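# Sort coded parcels through service window into matching trays

## Task

Robot r1 begins in the delivery room and r2 in the mail room; the connecting door is locked, but a service window between them is open. On the delivery room table sit six parcels, each marked on its top with a mail stop code; the mail room shelf holds letter trays, each marked with a code on its front. Every parcel whose code equals some tray's code must end up in that tray, fully within its walls. Parcels without a matching tray must finish on the table, and every tray must finish on the shelf. At the end both robots must have released everything and backed away. No robot may tip over or be left leaning, or the job fails. Anything that stays in place only because a robot is holding or pressing it does not count.

## Robot and tools

Robots: two identical Hello Robot Stretch 4 units, r1 and r2. Each has an omni-wheel base, a lift on a mast, a telescoping arm that reaches forward, a wrist with yaw, pitch and roll, and a two-finger gripper. Each is roughly 1.6 m tall; its base rim lies within 0.23 m of its base origin. Cameras per robot: rN_head_camera, rN_head_left_camera, rN_head_right_camera, rN_wrist_camera (N = 1 or 2).

Frames: the base frame has its origin on the floor below the base centre, x ahead, y to the left, z up. hand_pose is reported in this frame and marks a point between the open fingertips; with all wrist joints at zero its axes line up with the base frame. The printed hand position may be off. The odometry frame is where the base frame was when the scene began. Each robot reports only in its own frames, so relative positions of the two robots come only from images, lidar_m and wrist_depth_mm.

execute_actions: argument actions is a list holding one action, or empty (an empty list just reports state and images). An action is an object keyed by "r1" and/or "r2". Per robot you may give base, joints, or both, plus optional pace and contact_limits; or else end_of_arm on its own. Everything in one action starts together.
- base: exactly one key. translate_m: straight drive, metres, relative offset from the current base position, positive forward, -2 to 2. strafe_m: sideways offset, metres, positive left, -2 to 2. rotate_rad: turn in place, radians, positive counter-clockwise seen from above, -3.2 to 3.2. Offsets count from the base position in the last reported state.
- joints: absolute joint targets by name, each a single number. lift_m 0 to 1.2 (metres); arm_m 0 to 0.55 (metres of extension); wrist_yaw_rad -1.134 to 4.276 (0 ahead, positive left, 3.14 stowed back, above 3.4 may hit the arm); wrist_pitch_rad -1.117 to 4.259 (0 level, 1.57 pointing down); wrist_roll_rad -1.117 to 4.259 (positive turns the gripper clockwise seen from behind); gripper_m -0.038 to 0.141 (fingertip gap in metres; below 0 the fingers squeeze each other). Out-of-range joint targets get clipped and the result notes it; any other bad value or unknown key rejects the whole call.
- pace: "slow", "default", "fast", "max" (base up to 0.1/0.3/0.4/0.6 m/s and 1/2/3/4 rad/s; a raised lift lowers these caps).
- contact_limits: {"arm_m": value} from 0 (stop at the faintest touch) to 0.75 (push hardest); default 0.5.
- end_of_arm: "enable_torque" re-powers wrist or gripper motors that shut off.
- cameras: list of camera names, or "all"; omitted or null gives all, [] gives none.
A robot or part left out of an action may keep pushing toward its earlier target. No action runs beyond 15 s. A good first move to unfold the wrist: lift_m 0.4 with wrist_yaw_rad 0.

wait: seconds 0 to 10; commands nothing, returns state and images.
zoom_image: camera plus region [x0, y0, x1, y1] in pixels of that camera's latest full image, top-left origin, at most 504 by 504.
read_manual: returns licence texts only.
finished_scene: scene = the integer number of the current scene; ends it irreversibly and reports success.

Result lines: base_status and joint_status tell how each commanded motion ended: "done"; "off_target" (stopped short, may still push); "contact_stop_at_<key>" (hit something; lift, arm or wheels go slack, a slack lift may sag under load); "limit_stop_at_<name>", e.g. limit_stop_at_tilt (leaning over 6 degrees; lift, arm and wheels go limp and ignore commands until upright) or limit_stop_at_own_body (about to hit itself, often with pitch below -0.2 and a strong roll); "torque_fault" (a wrist or gripper motor overloaded and went limp until enable_torque). on_its_own lists what the call did not command; "held at" gives a held target, not the position. lidar_m: 12 distances in metres for 30-degree sectors, first straight ahead, going counter-clockwise (4th left, 7th rear, 10th right); "-" means nothing seen or closer than 0.25 m; misses glass and thin legs, sees the other robot. wrist_depth_mm: 7x7 grid of depths from top left, 100 to 2000 mm. base_odometry counts wheel rotation, so slip shows as travel; compare turned_by_wheels with turned_by_imu, a gap above about 0.1 rad suggests a hit or slip. base_tilt is in degrees, positive forward and right, with a fixed offset up to about 1.5. motor_effort is percent of maximum, peak in brackets; a gripped object usually changes the gripper_m effort, and the gripper_m reading alone never proves a grasp.

Gripping: command gripper_m smaller than the object's width; tighter values squeeze more and pull it toward the wrist. If fingertips jam on a surface, raise the lift.

Cautions: never let the two robots press together; once bases touch, any further drive is a hard press that ends the run. Equal commands can differ by up to about 3 cm per metre between robots. Avoid turning or driving with over 1 kg held and arm_m above 0.2, especially at fast paces; strong pushes with a high gripper can tip the robot. Avoid drops, slams and hard shoves of objects. Loose objects may occasionally be nudged by the scene. The simulation keeps running while you think; the robot holds its last command meanwhile. Hand parcels through the open service window, since the door stays shut.

Each tool is called as a command line: name --argument value for each argument, lists and objects as JSON in quotes; but a table of rows of numbers goes row by row, as --pt "numbers of a row", without its own name.

## Session

I'll start by looking at the current state of the scene.

execute_actions --actions '[]'

Scene clock: 0.00 s.
r1.base_odometry: x=+0.000 y=+0.000 heading=+0.000 (m, m, rad; r1's odometry frame)
r1.turned_by_wheels: +0.000 (rad since the last result)
r1.turned_by_imu: +0.000 (rad since the last result)
r1.base_tilt: forward=+0.7 right=-0.3 (deg)
r1.lidar_m: 1.32 1.10 1.06 1.13 1.41 3.45 0.89 1.11 3.22 1.78 1.26 1.26
r1.base_status: not commanded
r1.joint_positions: lift_m=+0.220 arm_m=-0.002 wrist_yaw_rad=+3.133 wrist_pitch_rad=+0.006 wrist_roll_rad=+0.002 gripper_m=+0.057
r1.joint_status: not commanded
r1.motor_effort: lift_m=+20 arm_m=+0 wrist_yaw_rad=+1 wrist_pitch_rad=-6 wrist_roll_rad=+0 gripper_m=-2 wheel_0=+0 wheel_1=+0 wheel_2=+0 (%)
r1.hand_pose: x=-0.1187 y=+0.0899 z=+0.3962 quat_wxyz=(+0.004, -0.003, +0.001, +1.000) (m; r1's base frame)
r1.wrist_depth_mm: - 137 246 - - - - / - 113 138 1430 - - - / - 116 141 - - - - / - 140 227 - - - - / 207 1808 - - 1808 - 1921 / 215 1308 198 1182 214 1160 1138 / 216 878 891 - 891 820 842
r2.base_odometry: x=+0.000 y=+0.000 heading=+0.000 (m, m, rad; r2's odometry frame)
r2.turned_by_wheels: +0.000 (rad since the last result)
r2.turned_by_imu: +0.000 (rad since the last result)
r2.base_tilt: forward=-1.2 right=+0.0 (deg)
r2.lidar_m: 1.94 2.13 2.23 3.08 2.54 3.14 2.73 2.62 1.84 1.24 1.21 1.38
r2.base_status: not commanded
r2.joint_positions: lift_m=+0.230 arm_m=+0.002 wrist_yaw_rad=+3.189 wrist_pitch_rad=+0.000 wrist_roll_rad=-0.003 gripper_m=+0.057
r2.joint_status: not commanded
r2.motor_effort: lift_m=+18 arm_m=+0 wrist_yaw_rad=-2 wrist_pitch_rad=-5 wrist_roll_rad=-2 gripper_m=-2 wheel_0=-1 wheel_1=+0 wheel_2=+0 (%)
r2.hand_pose: x=-0.1190 y=+0.0736 z=+0.4078 quat_wxyz=(-0.024, +0.000, -0.001, +1.000) (m; r2's base frame)
r2.wrist_depth_mm: - 145 144 - - - - / - 107 142 - - - - / - 109 141 - - - - / - 120 141 - - - - / 200 143 - - - - - / 224 1756 224 1921 1756 - - / 224 1098 1008 1118 198 1255 1229
pictures: r1_head_camera, r1_head_left_camera, r1_head_right_camera, r1_wrist_camera, r2_head_camera, r2_head_left_camera, r2_head_right_camera, r2_wrist_camera
Images, in order (width x height): r1_head_camera 420x560, r1_head_left_camera 420x672, r1_head_right_camera 420x672, r1_wrist_camera 616x392, r2_head_camera 420x560, r2_head_left_camera 420x672, r2_head_right_camera 420x672, r2_wrist_camera 616x392.

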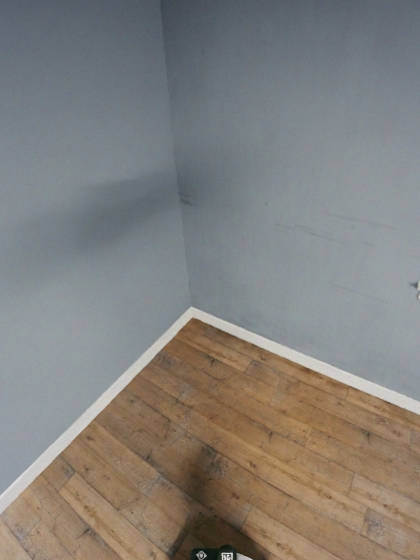

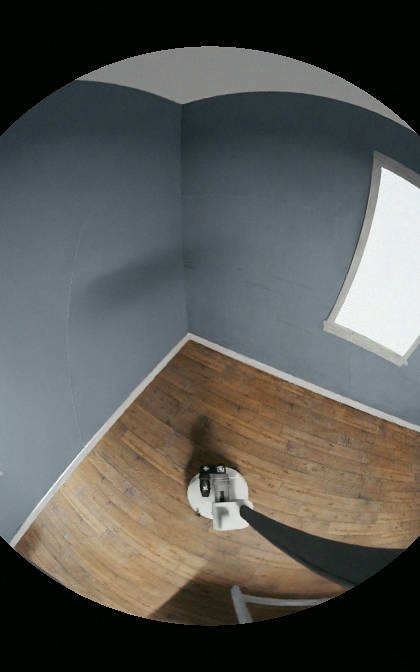

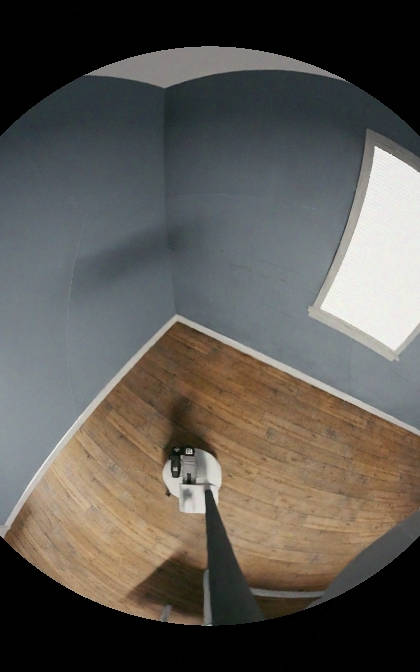

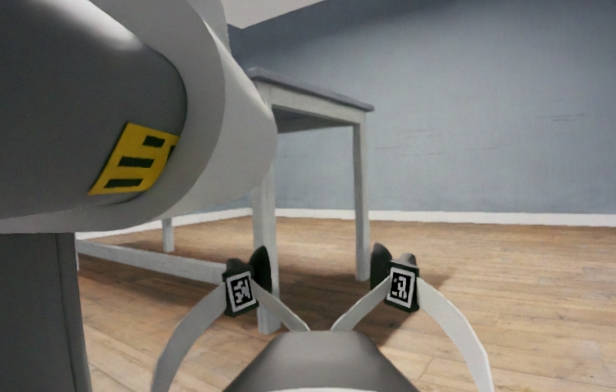

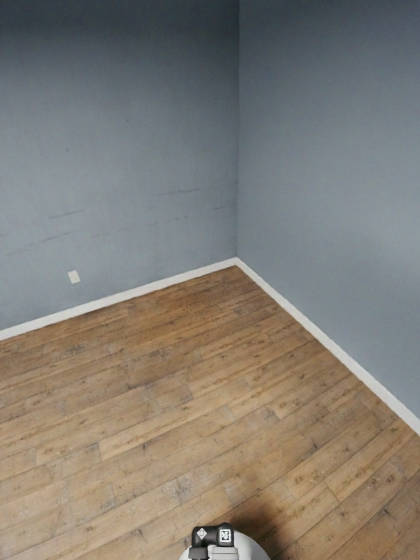

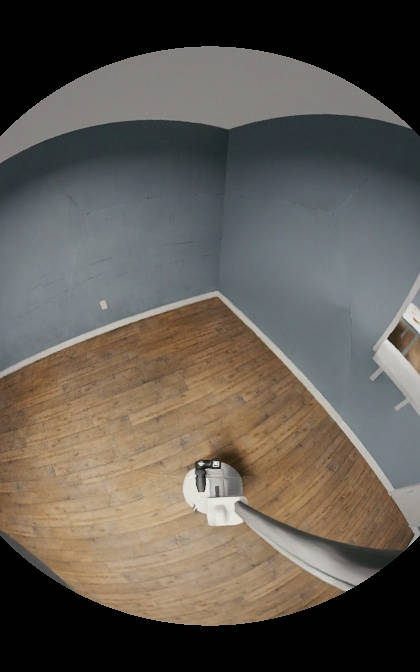

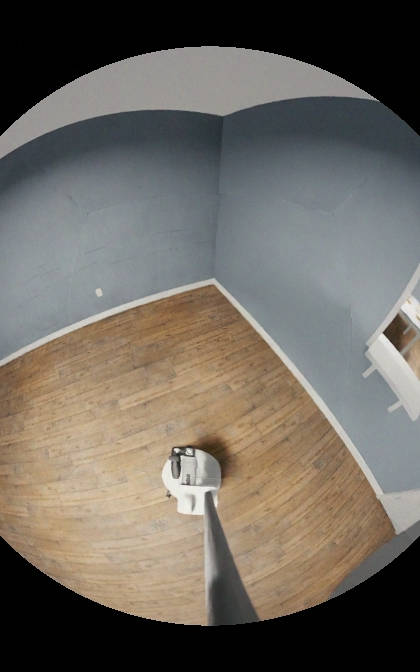

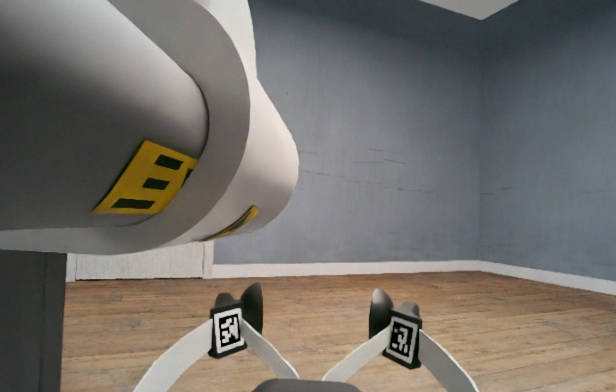

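execute_actions --actions '[{"r1": {"base": {"rotate_rad": 3.0}}, "r2": {"base": {"rotate_rad": -1.6}}}]' --cameras '["r1_head_camera", "r1_head_left_camera", "r2_head_camera", "r2_head_left_camera"]'

Scene clock: 3.03 s.
r1.base_odometry: x=+0.000 y=+0.000 heading=+3.000 (m, m, rad; r1's odometry frame)
r1.turned_by_wheels: +3.000 (rad since the last result)
r1.turned_by_imu: +3.003 (rad since the last result)
r1.base_tilt: forward=+0.6 right=-0.3 (deg)
r1.lidar_m: 0.91 0.95 2.02 2.06 1.35 1.26 1.30 1.17 1.06 1.10 1.30 2.95
r1.base_status: done
r1.joint_positions: lift_m=+0.220 arm_m=-0.002 wrist_yaw_rad=+3.133 wrist_pitch_rad=+0.006 wrist_roll_rad=+0.002 gripper_m=+0.057
r1.joint_status: not commanded
r1.motor_effort: lift_m=+20(20) arm_m=+0(0) wrist_yaw_rad=+0(1) wrist_pitch_rad=-6(6) wrist_roll_rad=+0(0) gripper_m=-1(0) wheel_0=+0(6) wheel_1=+1(9) wheel_2=-1(7) (%)
r1.hand_pose: x=-0.1187 y=+0.0899 z=+0.3962 quat_wxyz=(+0.004, -0.003, +0.001, +1.000) (m; r1's base frame)
r1.wrist_depth_mm: - 137 247 1499 1308 1160 1060 / - 113 138 1430 1308 1182 1078 / - 116 141 1430 1308 1205 1078 / - 141 226 1464 1336 1205 1098 / 208 1366 1661 1464 1308 1205 1118 / 216 1229 198 1182 214 1160 1098 / 216 878 891 - 904 820 842
r2.base_odometry: x=+0.000 y=+0.000 heading=-1.600 (m, m, rad; r2's odometry frame)
r2.turned_by_wheels: -1.600 (rad since the last result)
r2.turned_by_imu: -1.629 (rad since the last result)
r2.base_tilt: forward=-1.2 right=+0.1 (deg)
r2.lidar_m: 1.26 1.21 1.38 1.89 2.13 2.23 3.06 2.54 3.10 2.74 2.59 1.87
r2.base_status: done
r2.joint_positions: lift_m=+0.230 arm_m=+0.002 wrist_yaw_rad=+3.189 wrist_pitch_rad=+0.000 wrist_roll_rad=-0.003 gripper_m=+0.057
r2.joint_status: not commanded
r2.motor_effort: lift_m=+18(18) arm_m=-1(1) wrist_yaw_rad=-1(2) wrist_pitch_rad=-7(7) wrist_roll_rad=+0(1) gripper_m=-1(3) wheel_0=+2(7) wheel_1=+1(8) wheel_2=+2(6) (%)
r2.hand_pose: x=-0.1190 y=+0.0736 z=+0.4078 quat_wxyz=(-0.024, +0.000, -0.001, +1.000) (m; r2's base frame)
r2.wrist_depth_mm: - 145 145 - - - - / - 107 142 - - - - / - 109 141 - - - - / - 121 141 - - - - / 199 143 - - - - - / 224 1756 224 1921 1708 - 1921 / 224 1118 1025 1098 198 1281 1281
pictures: r1_head_camera, r1_head_left_camera, r2_head_camera, r2_head_left_camera
Images, in order (width x height): r1_head_camera 420x560, r1_head_left_camera 420x672, r2_head_camera 420x560, r2_head_left_camera 420x672.

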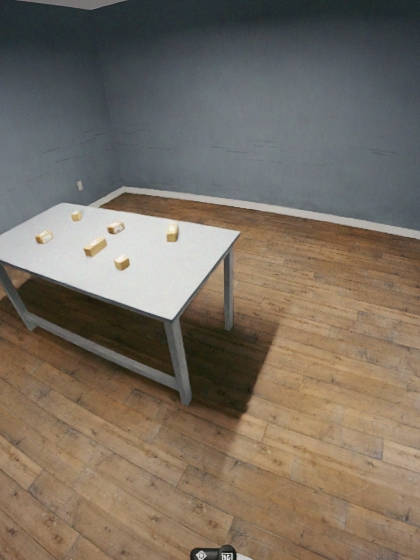

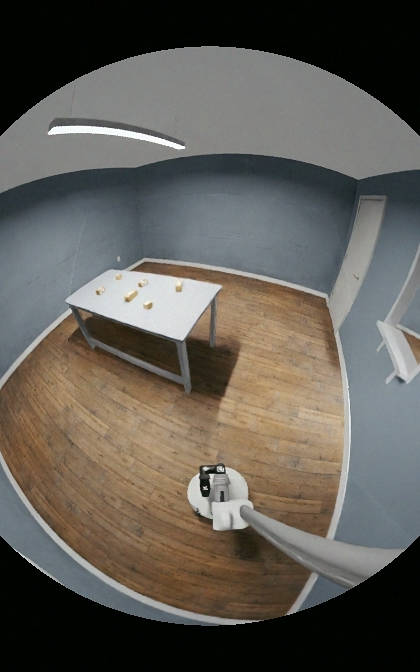

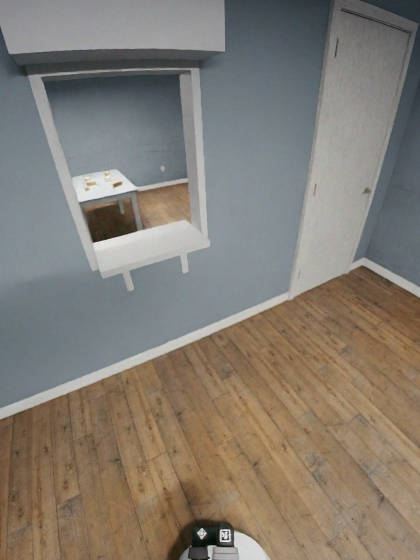

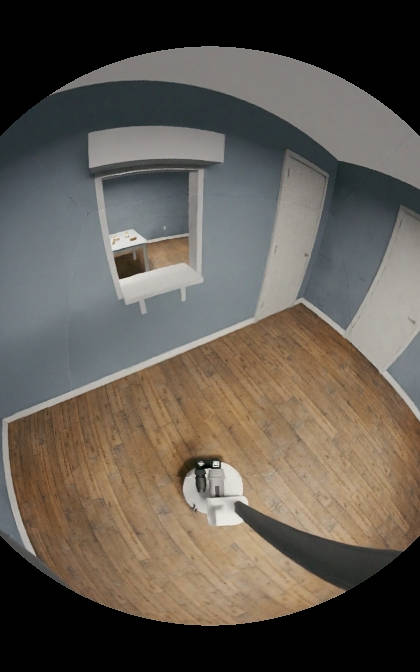

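zoom_image --camera "r1_head_camera" --region '[0, 190, 260, 300]'

execute_actions --actions '[{"r2": {"base": {"rotate_rad": -1.6}}, "r1": {"joints": {"lift_m": 0.5, "wrist_yaw_rad": 0.0}}}]' --cameras '["r1_head_camera", "r2_head_camera", "r2_head_left_camera"]'

Region (0, 190, 260, 300) of r1_head_camera's 420x560 image, scaled by 1.938, with more detail than that image has; it fills the top 213 rows of this view, and the rest is white.

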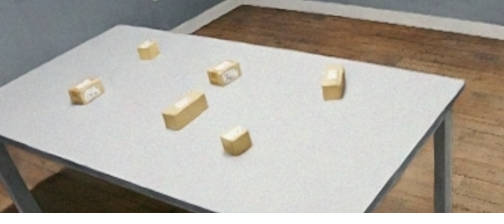

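Scene clock: 5.83 s.
r1.base_odometry: x=+0.000 y=+0.000 heading=+3.000 (m, m, rad; r1's odometry frame)
r1.turned_by_wheels: +0.000 (rad since the last result)
r1.turned_by_imu: +0.000 (rad since the last result)
r1.base_tilt: forward=+0.7 right=-0.3 (deg)
r1.lidar_m: 0.89 0.94 2.02 2.06 1.35 1.25 1.31 1.18 1.08 1.08 1.32 2.95
r1.base_status: not commanded
r1.joint_positions: lift_m=+0.500 arm_m=-0.002 wrist_yaw_rad=+0.000 wrist_pitch_rad=+0.006 wrist_roll_rad=+0.002 gripper_m=+0.057
r1.joint_status: all done
r1.motor_effort: lift_m=+25(26) arm_m=+0(0) wrist_yaw_rad=+0(5) wrist_pitch_rad=-5(6) wrist_roll_rad=+0(0) gripper_m=-2(4) wheel_0=+0(1) wheel_1=+1(1) wheel_2=+0(1) (%)
r1.hand_pose: x=+0.4576 y=-0.0873 z=+0.6760 quat_wxyz=(+1.000, +0.001, +0.003, +0.000) (m; r1's base frame)
r1.wrist_depth_mm: - - - - - - - / - - - - - - - / - - - - - - - / 891 732 866 - - - - / - - - - - - - / - 1921 198 1308 213 1863 1808 / 1464 1397 1397 - 1430 1308 1308
r2.base_odometry: x=+0.000 y=+0.000 heading=+3.084 (m, m, rad; r2's odometry frame)
r2.turned_by_wheels: -1.600 (rad since the last result)
r2.turned_by_imu: -1.629 (rad since the last result)
r2.base_tilt: forward=-1.2 right=-0.1 (deg)
r2.lidar_m: 2.76 2.59 1.94 1.28 1.22 1.37 1.82 2.12 2.20 2.96 2.54 2.62
r2.base_status: done
r2.joint_positions: lift_m=+0.230 arm_m=+0.002 wrist_yaw_rad=+3.189 wrist_pitch_rad=+0.000 wrist_roll_rad=-0.003 gripper_m=+0.057
r2.joint_status: not commanded
r2.motor_effort: lift_m=+18(18) arm_m=+0(0) wrist_yaw_rad=-1(1) wrist_pitch_rad=-7(5) wrist_roll_rad=-1(1) gripper_m=-2(8) wheel_0=+1(8) wheel_1=-1(7) wheel_2=+0(9) (%)
r2.hand_pose: x=-0.1190 y=+0.0736 z=+0.4078 quat_wxyz=(-0.024, +0.000, -0.001, +1.000) (m; r2's base frame)
r2.wrist_depth_mm: - 146 145 - - 1537 1281 / - 107 142 - - 1537 1255 / - 109 141 - - 1499 1255 / - 121 141 - - 1537 1229 / 199 143 - - - 1499 1229 / 224 1808 224 1921 1661 1499 1229 / 224 1138 1025 1118 197 1255 1182
pictures: r1_head_camera, r2_head_camera, r2_head_left_camera
Images, in order (width x height): r1_head_camera 420x560, r2_head_camera 420x560, r2_head_left_camera 420x672.

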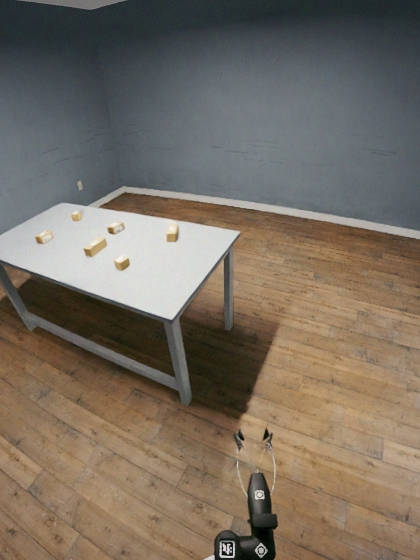

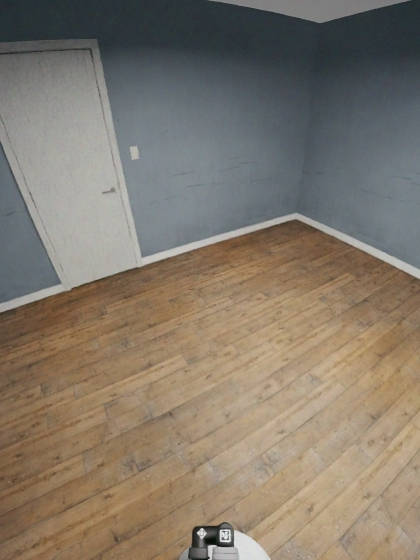

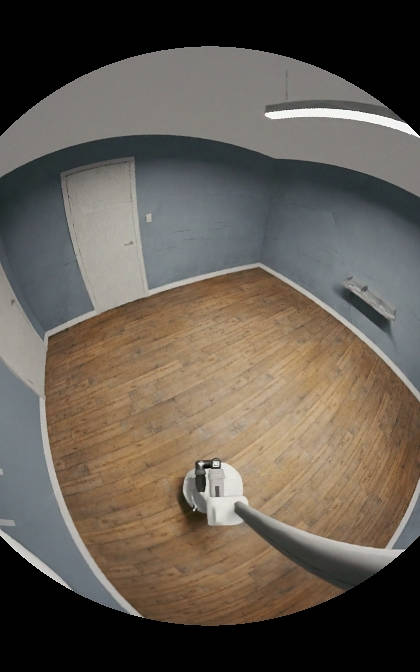

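execute_actions --actions '[{"r2": {"base": {"rotate_rad": -1.0}, "joints": {"lift_m": 0.5, "wrist_yaw_rad": 0.0}}}]' --cameras '["r2_head_camera", "r2_head_left_camera"]'

Scene clock: 8.57 s.
r1.base_odometry: x=+0.000 y=+0.000 heading=+3.000 (m, m, rad; r1's odometry frame)
r1.turned_by_wheels: +0.000 (rad since the last result)
r1.turned_by_imu: +0.000 (rad since the last result)
r1.base_tilt: forward=+0.7 right=-0.3 (deg)
r1.lidar_m: 0.89 0.89 2.00 2.04 1.35 1.26 1.28 1.17 1.05 1.11 1.29 2.95
r1.base_status: not commanded
r1.joint_positions: lift_m=+0.500 arm_m=-0.002 wrist_yaw_rad=+0.000 wrist_pitch_rad=+0.006 wrist_roll_rad=+0.002 gripper_m=+0.057
r1.joint_status: not commanded
r1.motor_effort: lift_m=+24(25) arm_m=+0(0) wrist_yaw_rad=+0(1) wrist_pitch_rad=-6(5) wrist_roll_rad=+0(0) gripper_m=-1(2) wheel_0=+0(0) wheel_1=+0(1) wheel_2=+0(0) (%)
r1.hand_pose: x=+0.4576 y=-0.0873 z=+0.6760 quat_wxyz=(+1.000, +0.001, +0.003, +0.000) (m; r1's base frame)
r1.wrist_depth_mm: - - - - - - - / - - - - - - - / - - - - - - - / 878 741 866 - - - - / - - - - - - - / - 1921 197 1308 214 1863 1756 / 1499 1366 1397 - 1397 1308 1336
r2.base_odometry: x=+0.000 y=+0.000 heading=+2.084 (m, m, rad; r2's odometry frame)
r2.turned_by_wheels: -0.999 (rad since the last result)
r2.turned_by_imu: -1.017 (rad since the last result)
r2.base_tilt: forward=-1.2 right=+0.0 (deg)
r2.lidar_m: 2.53 3.14 2.74 2.60 1.83 1.26 1.22 1.39 1.93 2.13 2.24 3.08
r2.base_status: done
r2.joint_positions: lift_m=+0.500 arm_m=+0.002 wrist_yaw_rad=+0.001 wrist_pitch_rad=+0.000 wrist_roll_rad=-0.003 gripper_m=+0.057
r2.joint_status: all done
r2.motor_effort: lift_m=+20(22) arm_m=+0(1) wrist_yaw_rad=-3(10) wrist_pitch_rad=-7(6) wrist_roll_rad=+0(1) gripper_m=-1(1) wheel_0=+3(9) wheel_1=+1(8) wheel_2=+2(5) (%)
r2.hand_pose: x=+0.4619 y=-0.0873 z=+0.6781 quat_wxyz=(+1.000, -0.001, +0.000, +0.000) (m; r2's base frame)
r2.wrist_depth_mm: - - - - - - - / - - - - - - - / - - - - - - - / - - - - - - - / - - - - - - - / - - 224 - - - - / 1756 1661 1576 1708 197 1921 1983
pictures: r2_head_camera, r2_head_left_camera
Images, in order (width x height): r2_head_camera 420x560, r2_head_left_camera 420x672.

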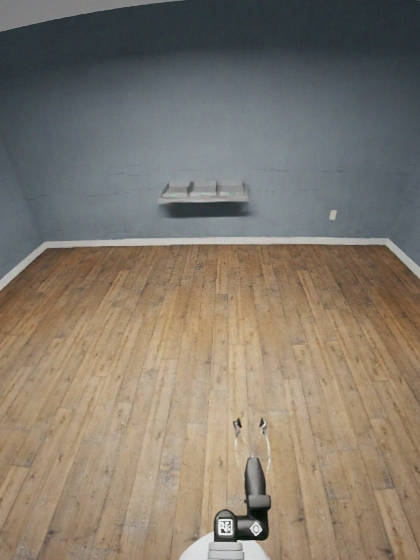

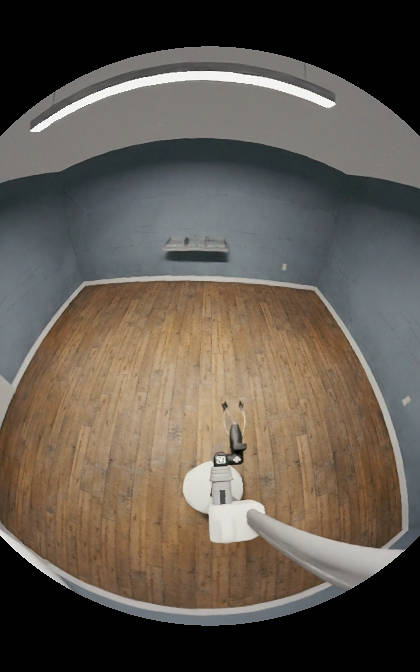

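execute_actions --actions '[{"r1": {"base": {"rotate_rad": -0.367}, "joints": {"lift_m": 1.0, "wrist_pitch_rad": 1.2}}, "r2": {"base": {"translate_m": 1.5}, "pace": "fast"}}]' --cameras '["r1_head_camera", "r1_head_right_camera", "r2_head_camera"]'

Scene clock: 18.50 s.
r1.base_odometry: x=+0.000 y=+0.000 heading=+2.633 (m, m, rad; r1's odometry frame)
r1.turned_by_wheels: -0.367 (rad since the last result)
r1.turned_by_imu: -0.368 (rad since the last result)
r1.base_tilt: forward=+0.7 right=-0.3 (deg)
r1.lidar_m: 3.45 0.92 1.05 3.22 1.76 1.28 1.26 1.35 1.10 1.06 1.14 1.43
r1.base_status: done
r1.joint_positions: lift_m=+1.000 arm_m=-0.002 wrist_yaw_rad=+0.000 wrist_pitch_rad=+1.201 wrist_roll_rad=+0.002 gripper_m=+0.057
r1.joint_status: all done
r1.motor_effort: lift_m=+25(25) arm_m=+0(0) wrist_yaw_rad=+1(1) wrist_pitch_rad=-2(4) wrist_roll_rad=-1(0) gripper_m=-2(3) wheel_0=-1(4) wheel_1=-1(3) wheel_2=-1(5) (%)
r1.hand_pose: x=+0.2735 y=-0.0874 z=+0.9089 quat_wxyz=(+0.825, +0.001, +0.565, -0.001) (m; r1's base frame)
r1.wrist_depth_mm: 1430 1464 1430 1397 1397 1366 1366 / 1366 1366 1366 1308 1281 1308 1281 / 1281 1229 1255 1229 1229 1205 1205 / 1255 1205 1205 1182 1182 1160 1160 / 1182 1138 1138 1138 1118 1098 1098 / 1118 1118 197 1078 214 1042 1042 / 1060 1060 1042 - 1025 991 991
r2.base_odometry: x=-0.737 y=+1.306 heading=+2.084 (m, m, rad; r2's odometry frame)
r2.turned_by_wheels: +0.000 (rad since the last result)
r2.turned_by_imu: +0.001 (rad since the last result)
r2.base_tilt: forward=-1.2 right=+0.0 (deg)
r2.lidar_m: 1.03 1.10 2.18 2.59 2.72 2.92 2.84 2.96 2.23 2.17 2.06 1.55
r2.base_status: done
r2.joint_positions: lift_m=+0.500 arm_m=+0.002 wrist_yaw_rad=+0.000 wrist_pitch_rad=+0.000 wrist_roll_rad=-0.003 gripper_m=+0.057
r2.joint_status: not commanded
r2.motor_effort: lift_m=+20(20) arm_m=+0(0) wrist_yaw_rad=-3(3) wrist_pitch_rad=-7(6) wrist_roll_rad=+0(1) gripper_m=-1(5) wheel_0=+0(6) wheel_1=-2(7) wheel_2=+1(11) (%)
r2.hand_pose: x=+0.4618 y=-0.0874 z=+0.6781 quat_wxyz=(+1.000, -0.001, +0.000, +0.000) (m; r2's base frame)
r2.wrist_depth_mm: 1336 1308 1281 1255 1229 1255 1229 / 1336 1336 1255 1281 1229 1229 1205 / 1308 1281 1281 1229 1229 1205 1229 / 917 917 891 866 1229 1229 1205 / 1336 1281 1255 1255 1255 1205 1205 / 1281 1281 224 1229 1255 1205 1160 / 1281 1281 1281 1229 197 1205 1160
pictures: r1_head_camera, r1_head_right_camera, r2_head_camera
Images, in order (width x height): r1_head_camera 420x560, r1_head_right_camera 420x672, r2_head_camera 420x560.

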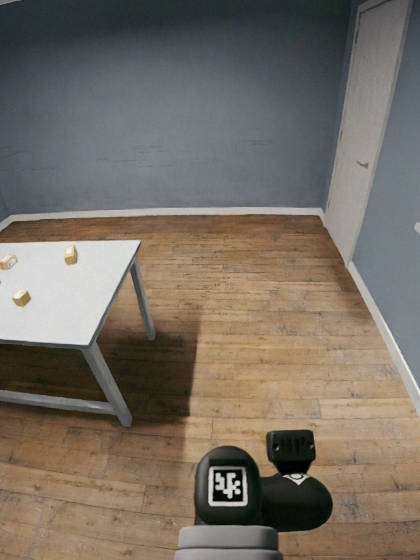

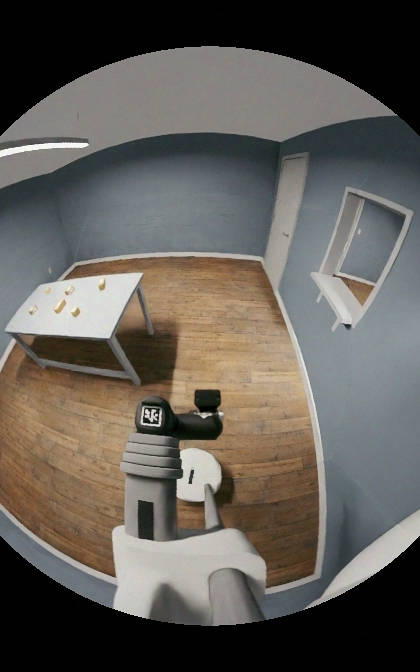

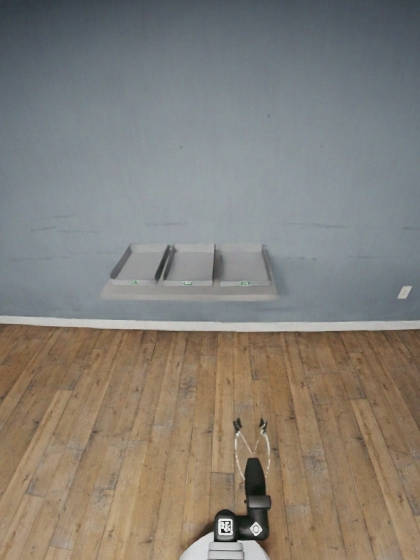

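zoom_image --camera "r2_head_camera" --region '[90, 230, 290, 310]'

Region (90, 230, 290, 310) of r2_head_camera's 420x560 image, scaled by 2.520, with more detail than that image has; it fills the top 202 rows of this view, and the rest is white.

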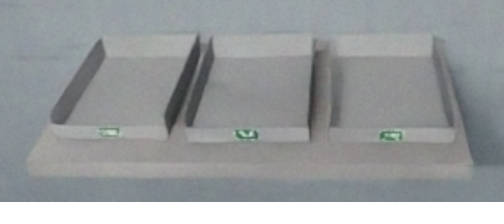

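execute_actions --actions '[{"r1": {"base": {"strafe_m": 1.0}}, "r2": {"joints": {"lift_m": 0.56, "arm_m": 0.3}}}]' --cameras '["r1_head_camera", "r2_wrist_camera", "r2_head_camera"]'

Scene clock: 24.70 s.
r1.base_odometry: x=-0.487 y=-0.873 heading=+2.633 (m, m, rad; r1's odometry frame)
r1.turned_by_wheels: +0.000 (rad since the last result)
r1.turned_by_imu: +0.000 (rad since the last result)
r1.base_tilt: forward=+0.7 right=-0.3 (deg)
r1.lidar_m: 0.72 0.80 1.13 2.20 1.70 1.26 1.19 1.28 1.85 2.07 2.16 0.78
r1.base_status: done
r1.joint_positions: lift_m=+1.000 arm_m=-0.002 wrist_yaw_rad=+0.000 wrist_pitch_rad=+1.201 wrist_roll_rad=+0.002 gripper_m=+0.057
r1.joint_status: not commanded
r1.motor_effort: lift_m=+24(25) arm_m=+0(0) wrist_yaw_rad=+0(0) wrist_pitch_rad=-1(1) wrist_roll_rad=+0(1) gripper_m=-4(2) wheel_0=+1(9) wheel_1=+1(10) wheel_2=-1(0) (%)
r1.hand_pose: x=+0.2734 y=-0.0874 z=+0.9089 quat_wxyz=(+0.825, +0.001, +0.565, -0.001) (m; r1's base frame)
r1.wrist_depth_mm: 1464 1464 1397 1397 1366 1336 1336 / 1366 1366 1336 1336 1308 1255 1281 / 1281 1255 1229 1205 1205 1229 1205 / 1205 1229 1205 1182 1182 1160 1138 / 1160 1138 1138 1138 1118 1118 1078 / 1118 1098 198 1078 214 1042 1042 / 1060 1060 1042 - 1025 1008 1008
r2.base_odometry: x=-0.737 y=+1.306 heading=+2.084 (m, m, rad; r2's odometry frame)
r2.turned_by_wheels: +0.000 (rad since the last result)
r2.turned_by_imu: +0.002 (rad since the last result)
r2.base_tilt: forward=-1.2 right=+0.0 (deg)
r2.lidar_m: 1.04 1.10 2.19 2.60 2.72 2.93 2.82 2.95 2.23 2.17 2.10 1.55
r2.base_status: not commanded
r2.joint_positions: lift_m=+0.560 arm_m=+0.299 wrist_yaw_rad=+0.000 wrist_pitch_rad=+0.000 wrist_roll_rad=-0.003 gripper_m=+0.057
r2.joint_status: all done
r2.motor_effort: lift_m=+20(21) arm_m=+8(6) wrist_yaw_rad=-2(3) wrist_pitch_rad=-5(5) wrist_roll_rad=-2(1) gripper_m=-4(3) wheel_0=+0(0) wheel_1=-2(2) wheel_2=+1(1) (%)
r2.hand_pose: x=+0.7581 y=-0.0874 z=+0.7382 quat_wxyz=(+1.000, -0.001, +0.000, +0.000) (m; r2's base frame)
r2.wrist_depth_mm: 1042 1025 991 960 960 960 946 / 1025 1008 991 976 960 946 931 / 1025 1008 976 960 960 946 931 / 661 732 946 946 931 960 931 / 750 521 585 517 512 931 917 / 991 991 224 946 917 917 917 / 991 976 946 946 197 917 891
pictures: r1_head_camera, r2_head_camera, r2_wrist_camera
Images, in order (width x height): r1_head_camera 420x560, r2_head_camera 420x560, r2_wrist_camera 616x392.

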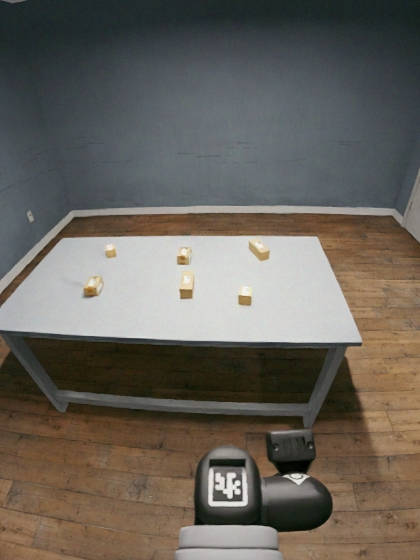

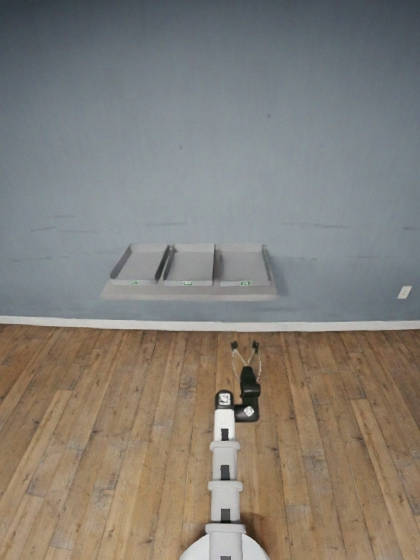

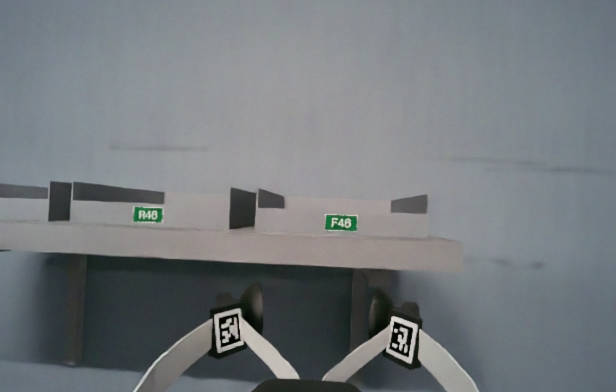

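zoom_image --camera "r2_wrist_camera" --region '[100, 180, 400, 260]'

zoom_image --camera "r1_head_camera" --region '[60, 225, 300, 320]'

Region (100, 180, 400, 260) of r2_wrist_camera's 616x392 image, scaled by 1.680; it fills the top 134 rows of this view, and the rest is white.

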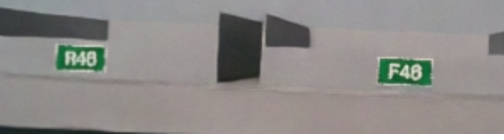

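Region (60, 225, 300, 320) of r1_head_camera's 420x560 image, scaled by 2.100, with more detail than that image has; it fills the top 200 rows of this view, and the rest is white.

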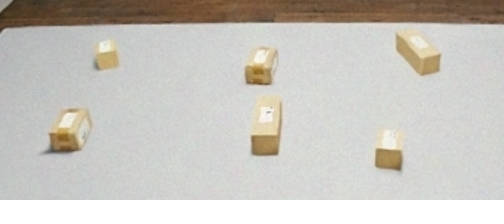

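execute_actions --actions '[{"r1": {"base": {"translate_m": 0.4}, "joints": {"arm_m": 0.4, "wrist_pitch_rad": 1.3, "lift_m": 1.1}}, "r2": {"joints": {"arm_m": 0.42, "wrist_yaw_rad": 0.45}}}]' --cameras '["r1_head_camera", "r1_wrist_camera", "r2_wrist_camera"]'

Scene clock: 28.50 s.
r1.base_odometry: x=-0.837 y=-0.679 heading=+2.633 (m, m, rad; r1's odometry frame)
r1.turned_by_wheels: +0.000 (rad since the last result)
r1.turned_by_imu: +0.001 (rad since the last result)
r1.base_tilt: forward=+0.7 right=-0.3 (deg)
r1.lidar_m: 0.32 0.37 0.53 2.20 2.22 1.68 1.59 1.69 2.10 2.05 0.49 0.35
r1.base_status: done
r1.joint_positions: lift_m=+1.100 arm_m=+0.399 wrist_yaw_rad=+0.000 wrist_pitch_rad=+1.300 wrist_roll_rad=+0.002 gripper_m=+0.057
r1.joint_status: all done
r1.motor_effort: lift_m=+24(27) arm_m=+7(8) wrist_yaw_rad=+0(0) wrist_pitch_rad=-1(1) wrist_roll_rad=+0(0) gripper_m=-5(3) wheel_0=-2(4) wheel_1=+0(2) wheel_2=+2(9) (%)
r1.hand_pose: x=+0.6466 y=-0.0874 z=+0.9999 quat_wxyz=(+0.796, +0.001, +0.605, -0.001) (m; r1's base frame)
r1.wrist_depth_mm: 554 544 539 530 488 521 517 / 539 504 521 512 492 504 500 / 517 504 500 496 496 484 480 / 500 488 484 477 477 469 462 / 477 436 469 462 462 455 452 / 459 436 197 449 213 439 436 / 449 445 439 - 430 424 427
r2.base_odometry: x=-0.737 y=+1.306 heading=+2.084 (m, m, rad; r2's odometry frame)
r2.turned_by_wheels: +0.000 (rad since the last result)
r2.turned_by_imu: +0.001 (rad since the last result)
r2.base_tilt: forward=-1.2 right=+0.0 (deg)
r2.lidar_m: 1.03 1.09 2.20 2.60 2.72 2.90 2.84 2.96 2.25 2.16 2.09 1.54
r2.base_status: not commanded
r2.joint_positions: lift_m=+0.560 arm_m=+0.419 wrist_yaw_rad=+0.450 wrist_pitch_rad=+0.000 wrist_roll_rad=-0.003 gripper_m=+0.057
r2.joint_status: all done
r2.motor_effort: lift_m=+20(20) arm_m=+8(7) wrist_yaw_rad=-1(6) wrist_pitch_rad=-5(5) wrist_roll_rad=+1(1) gripper_m=-5(2) wheel_0=+0(0) wheel_1=-1(1) wheel_2=+1(1) (%)
r2.hand_pose: x=+0.8874 y=+0.0467 z=+0.7382 quat_wxyz=(+0.975, -0.001, +0.000, +0.223) (m; r2's base frame)
r2.wrist_depth_mm: 1576 1281 1098 960 854 759 691 / 1537 1281 1078 946 842 750 691 / 1537 1255 1098 946 842 750 699 / 1499 1182 609 820 798 715 668 / 1430 591 500 424 377 364 349 / 1430 1205 225 917 355 707 309 / 1430 1205 976 878 196 707 661
pictures: r1_head_camera, r1_wrist_camera, r2_wrist_camera
Images, in order (width x height): r1_head_camera 420x560, r1_wrist_camera 616x392, r2_wrist_camera 616x392.

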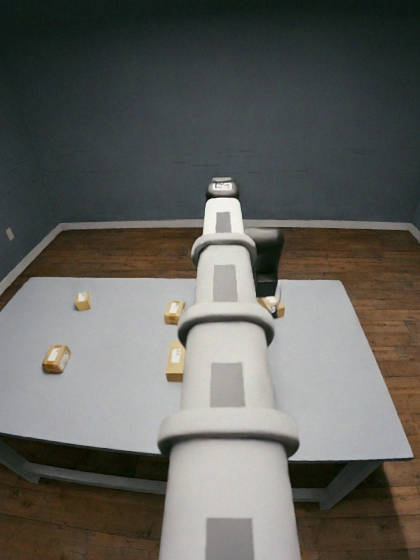

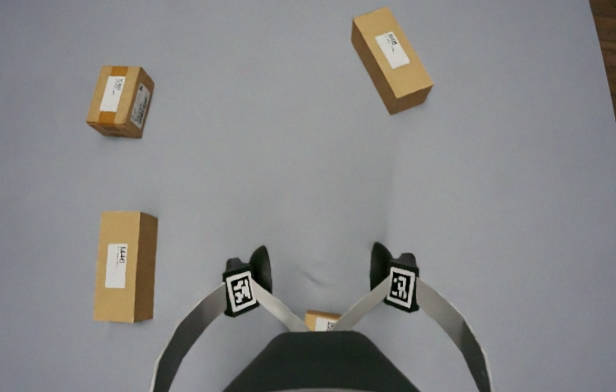

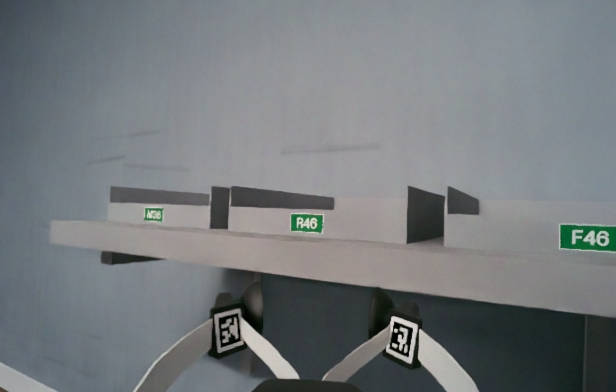

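zoom_image --camera "r2_wrist_camera" --region '[120, 195, 200, 235]'

zoom_image --camera "r1_wrist_camera" --region '[70, 50, 200, 330]'

zoom_image --camera "r1_wrist_camera" --region '[330, 0, 460, 120]'

Region (120, 195, 200, 235) of r2_wrist_camera's 616x392 image, scaled by 6.300.

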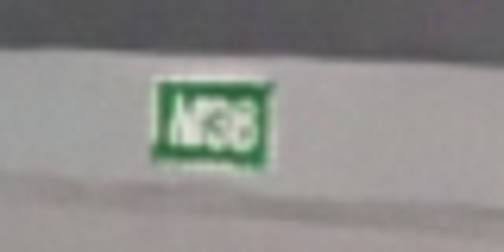

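Region (70, 50, 200, 330) of r1_wrist_camera's 616x392 image, scaled by 1.800; it fills the left 234 columns of this view, and the rest is white.

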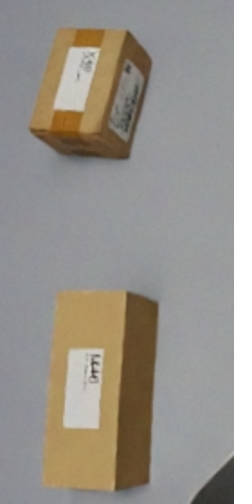

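Region (330, 0, 460, 120) of r1_wrist_camera's 616x392 image, scaled by 3.877; it fills the top 465 rows of this view, and the rest is white.

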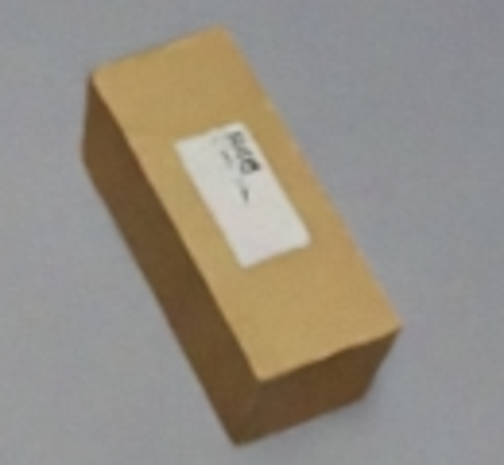

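execute_actions --actions '[{"r1": {"joints": {"arm_m": 0.27, "lift_m": 0.95}}, "r2": {"base": {"strafe_m": 0.42}, "joints": {"wrist_yaw_rad": 0.0}}}]' --cameras '["r1_wrist_camera", "r2_wrist_camera", "r2_head_camera"]'

Scene clock: 33.13 s.
r1.base_odometry: x=-0.837 y=-0.679 heading=+2.633 (m, m, rad; r1's odometry frame)
r1.turned_by_wheels: +0.000 (rad since the last result)
r1.turned_by_imu: +0.000 (rad since the last result)
r1.base_tilt: forward=+0.6 right=-0.3 (deg)
r1.lidar_m: 0.35 0.37 0.54 2.19 2.22 1.68 1.59 1.71 2.16 2.05 0.47 0.36
r1.base_status: not commanded
r1.joint_positions: lift_m=+0.950 arm_m=+0.271 wrist_yaw_rad=+0.000 wrist_pitch_rad=+1.301 wrist_roll_rad=+0.002 gripper_m=+0.057
r1.joint_status: all done
r1.motor_effort: lift_m=+15(23) arm_m=-8(9) wrist_yaw_rad=+0(0) wrist_pitch_rad=-1(1) wrist_roll_rad=+0(0) gripper_m=-1(1) wheel_0=-1(2) wheel_1=+0(1) wheel_2=+2(2) (%)
r1.hand_pose: x=+0.5193 y=-0.0874 z=+0.8506 quat_wxyz=(+0.796, +0.001, +0.605, -0.001) (m; r1's base frame)
r1.wrist_depth_mm: 379 375 368 364 359 359 353 / 309 359 355 351 347 345 342 / 300 347 343 338 336 332 330 / 334 334 330 278 325 320 319 / 327 324 320 314 314 310 307 / 315 312 198 307 214 300 297 / 306 304 301 - 296 290 289
r2.base_odometry: x=-1.103 y=+1.100 heading=+2.084 (m, m, rad; r2's odometry frame)
r2.turned_by_wheels: +0.000 (rad since the last result)
r2.turned_by_imu: +0.001 (rad since the last result)
r2.base_tilt: forward=-1.2 right=+0.0 (deg)
r2.lidar_m: 1.04 1.58 2.21 2.17 2.29 2.90 2.82 2.96 2.68 2.58 2.08 1.08
r2.base_status: done
r2.joint_positions: lift_m=+0.560 arm_m=+0.419 wrist_yaw_rad=+0.000 wrist_pitch_rad=+0.000 wrist_roll_rad=-0.003 gripper_m=+0.057
r2.joint_status: all done
r2.motor_effort: lift_m=+20(20) arm_m=+7(8) wrist_yaw_rad=-2(10) wrist_pitch_rad=-6(6) wrist_roll_rad=+0(1) gripper_m=-3(2) wheel_0=-2(11) wheel_1=-1(9) wheel_2=+0(0) (%)
r2.hand_pose: x=+0.8782 y=-0.0873 z=+0.7382 quat_wxyz=(+1.000, -0.001, +0.000, +0.000) (m; r2's base frame)
r2.wrist_depth_mm: 917 917 878 866 878 842 854 / 904 904 878 866 854 842 831 / 904 878 878 854 854 842 820 / 891 661 842 842 854 831 640 / 455 415 410 402 397 392 402 / 878 866 225 842 831 809 809 / 878 878 854 854 197 820 798
pictures: r1_wrist_camera, r2_head_camera, r2_wrist_camera
Images, in order (width x height): r1_wrist_camera 616x392, r2_head_camera 420x560, r2_wrist_camera 616x392.

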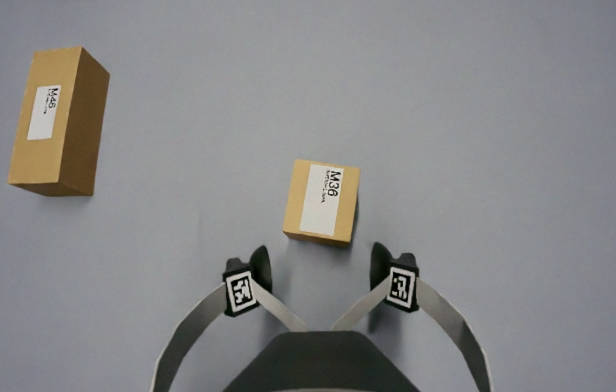

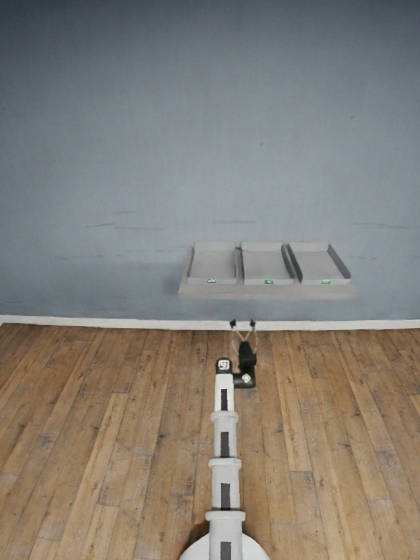

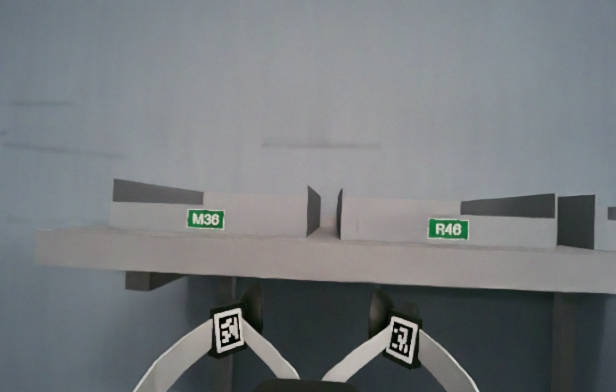

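execute_actions --actions '[{"r1": {"joints": {"arm_m": 0.405, "lift_m": 0.97, "wrist_pitch_rad": 1.571, "wrist_roll_rad": 0.15, "gripper_m": 0.09}}, "r2": {"joints": {"arm_m": 0.0}}}]' --cameras '["r1_wrist_camera", "r1_head_right_camera"]'

Scene clock: 36.63 s.
r1.base_odometry: x=-0.837 y=-0.679 heading=+2.633 (m, m, rad; r1's odometry frame)
r1.turned_by_wheels: +0.000 (rad since the last result)
r1.turned_by_imu: +0.000 (rad since the last result)
r1.base_tilt: forward=+0.6 right=-0.3 (deg)
r1.lidar_m: 0.33 0.38 0.54 2.19 2.22 1.69 1.61 1.68 2.16 2.05 0.49 0.33
r1.base_status: not commanded
r1.joint_positions: lift_m=+0.970 arm_m=+0.404 wrist_yaw_rad=+0.000 wrist_pitch_rad=+1.571 wrist_roll_rad=+0.150 gripper_m=+0.090
r1.joint_status: all done
r1.motor_effort: lift_m=+25(26) arm_m=+8(8) wrist_yaw_rad=+0(1) wrist_pitch_rad=+1(4) wrist_roll_rad=+1(2) gripper_m=-4(1) wheel_0=-1(1) wheel_1=-1(0) wheel_2=+2(2) (%)
r1.hand_pose: x=+0.5746 y=-0.0874 z=+0.8593 quat_wxyz=(+0.705, +0.053, +0.705, -0.053) (m; r1's base frame)
r1.wrist_depth_mm: 322 319 319 314 312 309 307 / 324 324 320 317 314 312 309 / 324 325 322 320 315 314 312 / 298 327 324 324 319 315 314 / 291 329 325 273 322 317 317 / 336 332 327 327 324 320 319 / 338 336 332 - 327 324 322
r2.base_odometry: x=-1.103 y=+1.100 heading=+2.084 (m, m, rad; r2's odometry frame)
r2.turned_by_wheels: +0.000 (rad since the last result)
r2.turned_by_imu: +0.001 (rad since the last result)
r2.base_tilt: forward=-1.2 right=+0.0 (deg)
r2.lidar_m: 1.03 1.59 2.20 2.18 2.30 2.90 2.82 2.94 2.67 2.58 2.08 1.07
r2.base_status: not commanded
r2.joint_positions: lift_m=+0.560 arm_m=+0.004 wrist_yaw_rad=+0.000 wrist_pitch_rad=+0.000 wrist_roll_rad=-0.003 gripper_m=+0.057
r2.joint_status: all done
joint sent to its limit — the command would take r2.arm_m past its lower limit, so that joint was sent only as far as its limit.
r2.motor_effort: lift_m=+20(20) arm_m=-8(8) wrist_yaw_rad=-1(3) wrist_pitch_rad=-7(8) wrist_roll_rad=-1(0) gripper_m=-4(4) wheel_0=-1(2) wheel_1=-1(1) wheel_2=+0(0) (%)
r2.hand_pose: x=+0.4631 y=-0.0874 z=+0.7381 quat_wxyz=(+1.000, -0.001, +0.000, +0.000) (m; r2's base frame)
r2.wrist_depth_mm: 1366 1336 1308 1281 1281 1255 1229 / 1336 1308 1281 1281 1229 1229 1229 / 1336 1281 1281 1255 1255 1229 1205 / 1308 1308 1255 1229 1229 1205 1229 / 1336 1281 1229 1229 1205 854 842 / 1308 1281 224 1281 1229 1205 1182 / 1308 1281 1281 1255 197 1182 1205
pictures: r1_head_right_camera, r1_wrist_camera
Images, in order (width x height): r1_head_right_camera 420x672, r1_wrist_camera 616x392.

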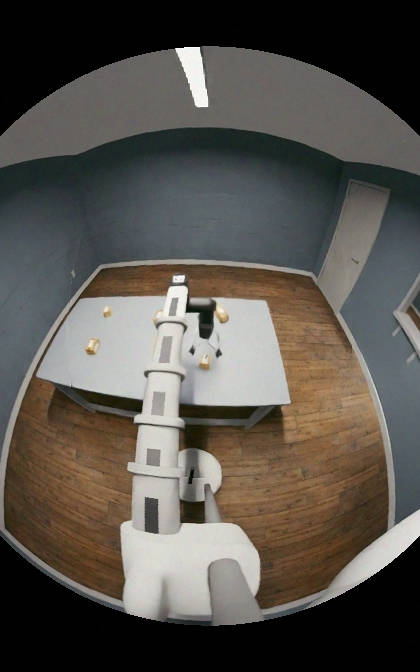

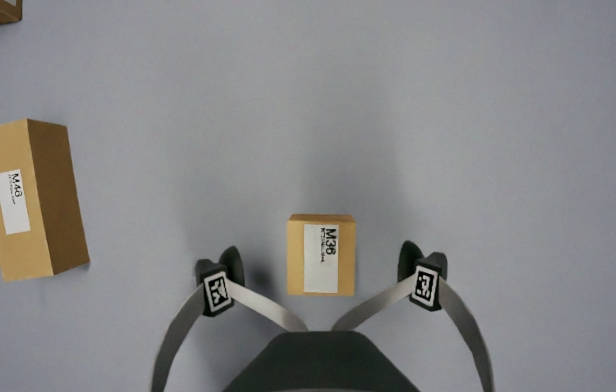

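execute_actions --actions '[{"r1": {"joints": {"lift_m": 0.905}, "pace": "slow"}}]' --cameras '["r1_wrist_camera"]'

Scene clock: 40.20 s.
r1.base_odometry: x=-0.837 y=-0.679 heading=+2.633 (m, m, rad; r1's odometry frame)
r1.turned_by_wheels: +0.000 (rad since the last result)
r1.turned_by_imu: +0.000 (rad since the last result)
r1.base_tilt: forward=+0.7 right=-0.3 (deg)
r1.lidar_m: 0.34 0.35 0.55 2.17 2.21 1.65 1.62 1.70 2.14 2.06 0.49 0.35
r1.base_status: not commanded
r1.joint_positions: lift_m=+0.905 arm_m=+0.404 wrist_yaw_rad=+0.000 wrist_pitch_rad=+1.571 wrist_roll_rad=+0.150 gripper_m=+0.090
r1.joint_status: all done
r1.motor_effort: lift_m=+15(24) arm_m=+8(7) wrist_yaw_rad=+1(0) wrist_pitch_rad=+2(0) wrist_roll_rad=+1(1) gripper_m=-1(2) wheel_0=-2(1) wheel_1=+0(0) wheel_2=+1(2) (%)
r1.hand_pose: x=+0.5746 y=-0.0874 z=+0.7951 quat_wxyz=(+0.705, +0.053, +0.705, -0.053) (m; r1's base frame)
r1.wrist_depth_mm: 258 256 255 252 250 248 - / 259 258 256 253 252 249 248 / 262 260 258 256 253 251 250 / 265 262 259 258 256 253 252 / 266 264 262 210 256 255 254 / 270 267 263 211 259 257 256 / 271 268 266 - 262 259 -
r2.base_odometry: x=-1.103 y=+1.100 heading=+2.084 (m, m, rad; r2's odometry frame)
r2.turned_by_wheels: +0.000 (rad since the last result)
r2.turned_by_imu: +0.001 (rad since the last result)
r2.base_tilt: forward=-1.2 right=+0.0 (deg)
r2.lidar_m: 1.05 1.57 2.20 2.18 2.27 2.90 2.82 2.96 2.65 2.58 2.08 1.07
r2.base_status: not commanded
r2.joint_positions: lift_m=+0.560 arm_m=+0.004 wrist_yaw_rad=+0.000 wrist_pitch_rad=+0.000 wrist_roll_rad=-0.003 gripper_m=+0.057
r2.joint_status: not commanded
r2.motor_effort: lift_m=+20(20) arm_m=-8(8) wrist_yaw_rad=-1(2) wrist_pitch_rad=-5(7) wrist_roll_rad=+1(0) gripper_m=-3(3) wheel_0=-1(2) wheel_1=-1(1) wheel_2=+0(0) (%)
r2.hand_pose: x=+0.4631 y=-0.0874 z=+0.7381 quat_wxyz=(+1.000, -0.001, +0.000, +0.000) (m; r2's base frame)
r2.wrist_depth_mm: 1366 1308 1308 1281 1281 1255 1229 / 1336 1308 1308 1281 1255 1255 1205 / 1308 1308 1308 1281 1229 1229 1229 / 1281 1281 1281 1255 1229 1205 1205 / 1308 1281 1229 1281 1229 842 842 / 1308 1281 224 1255 1229 1229 1182 / 1281 1281 1255 1229 197 1205 1205
pictures: r1_wrist_camera
Images, in order (width x height): r1_wrist_camera 616x392.

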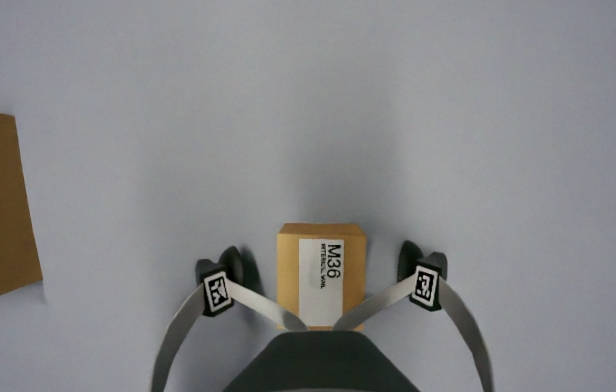

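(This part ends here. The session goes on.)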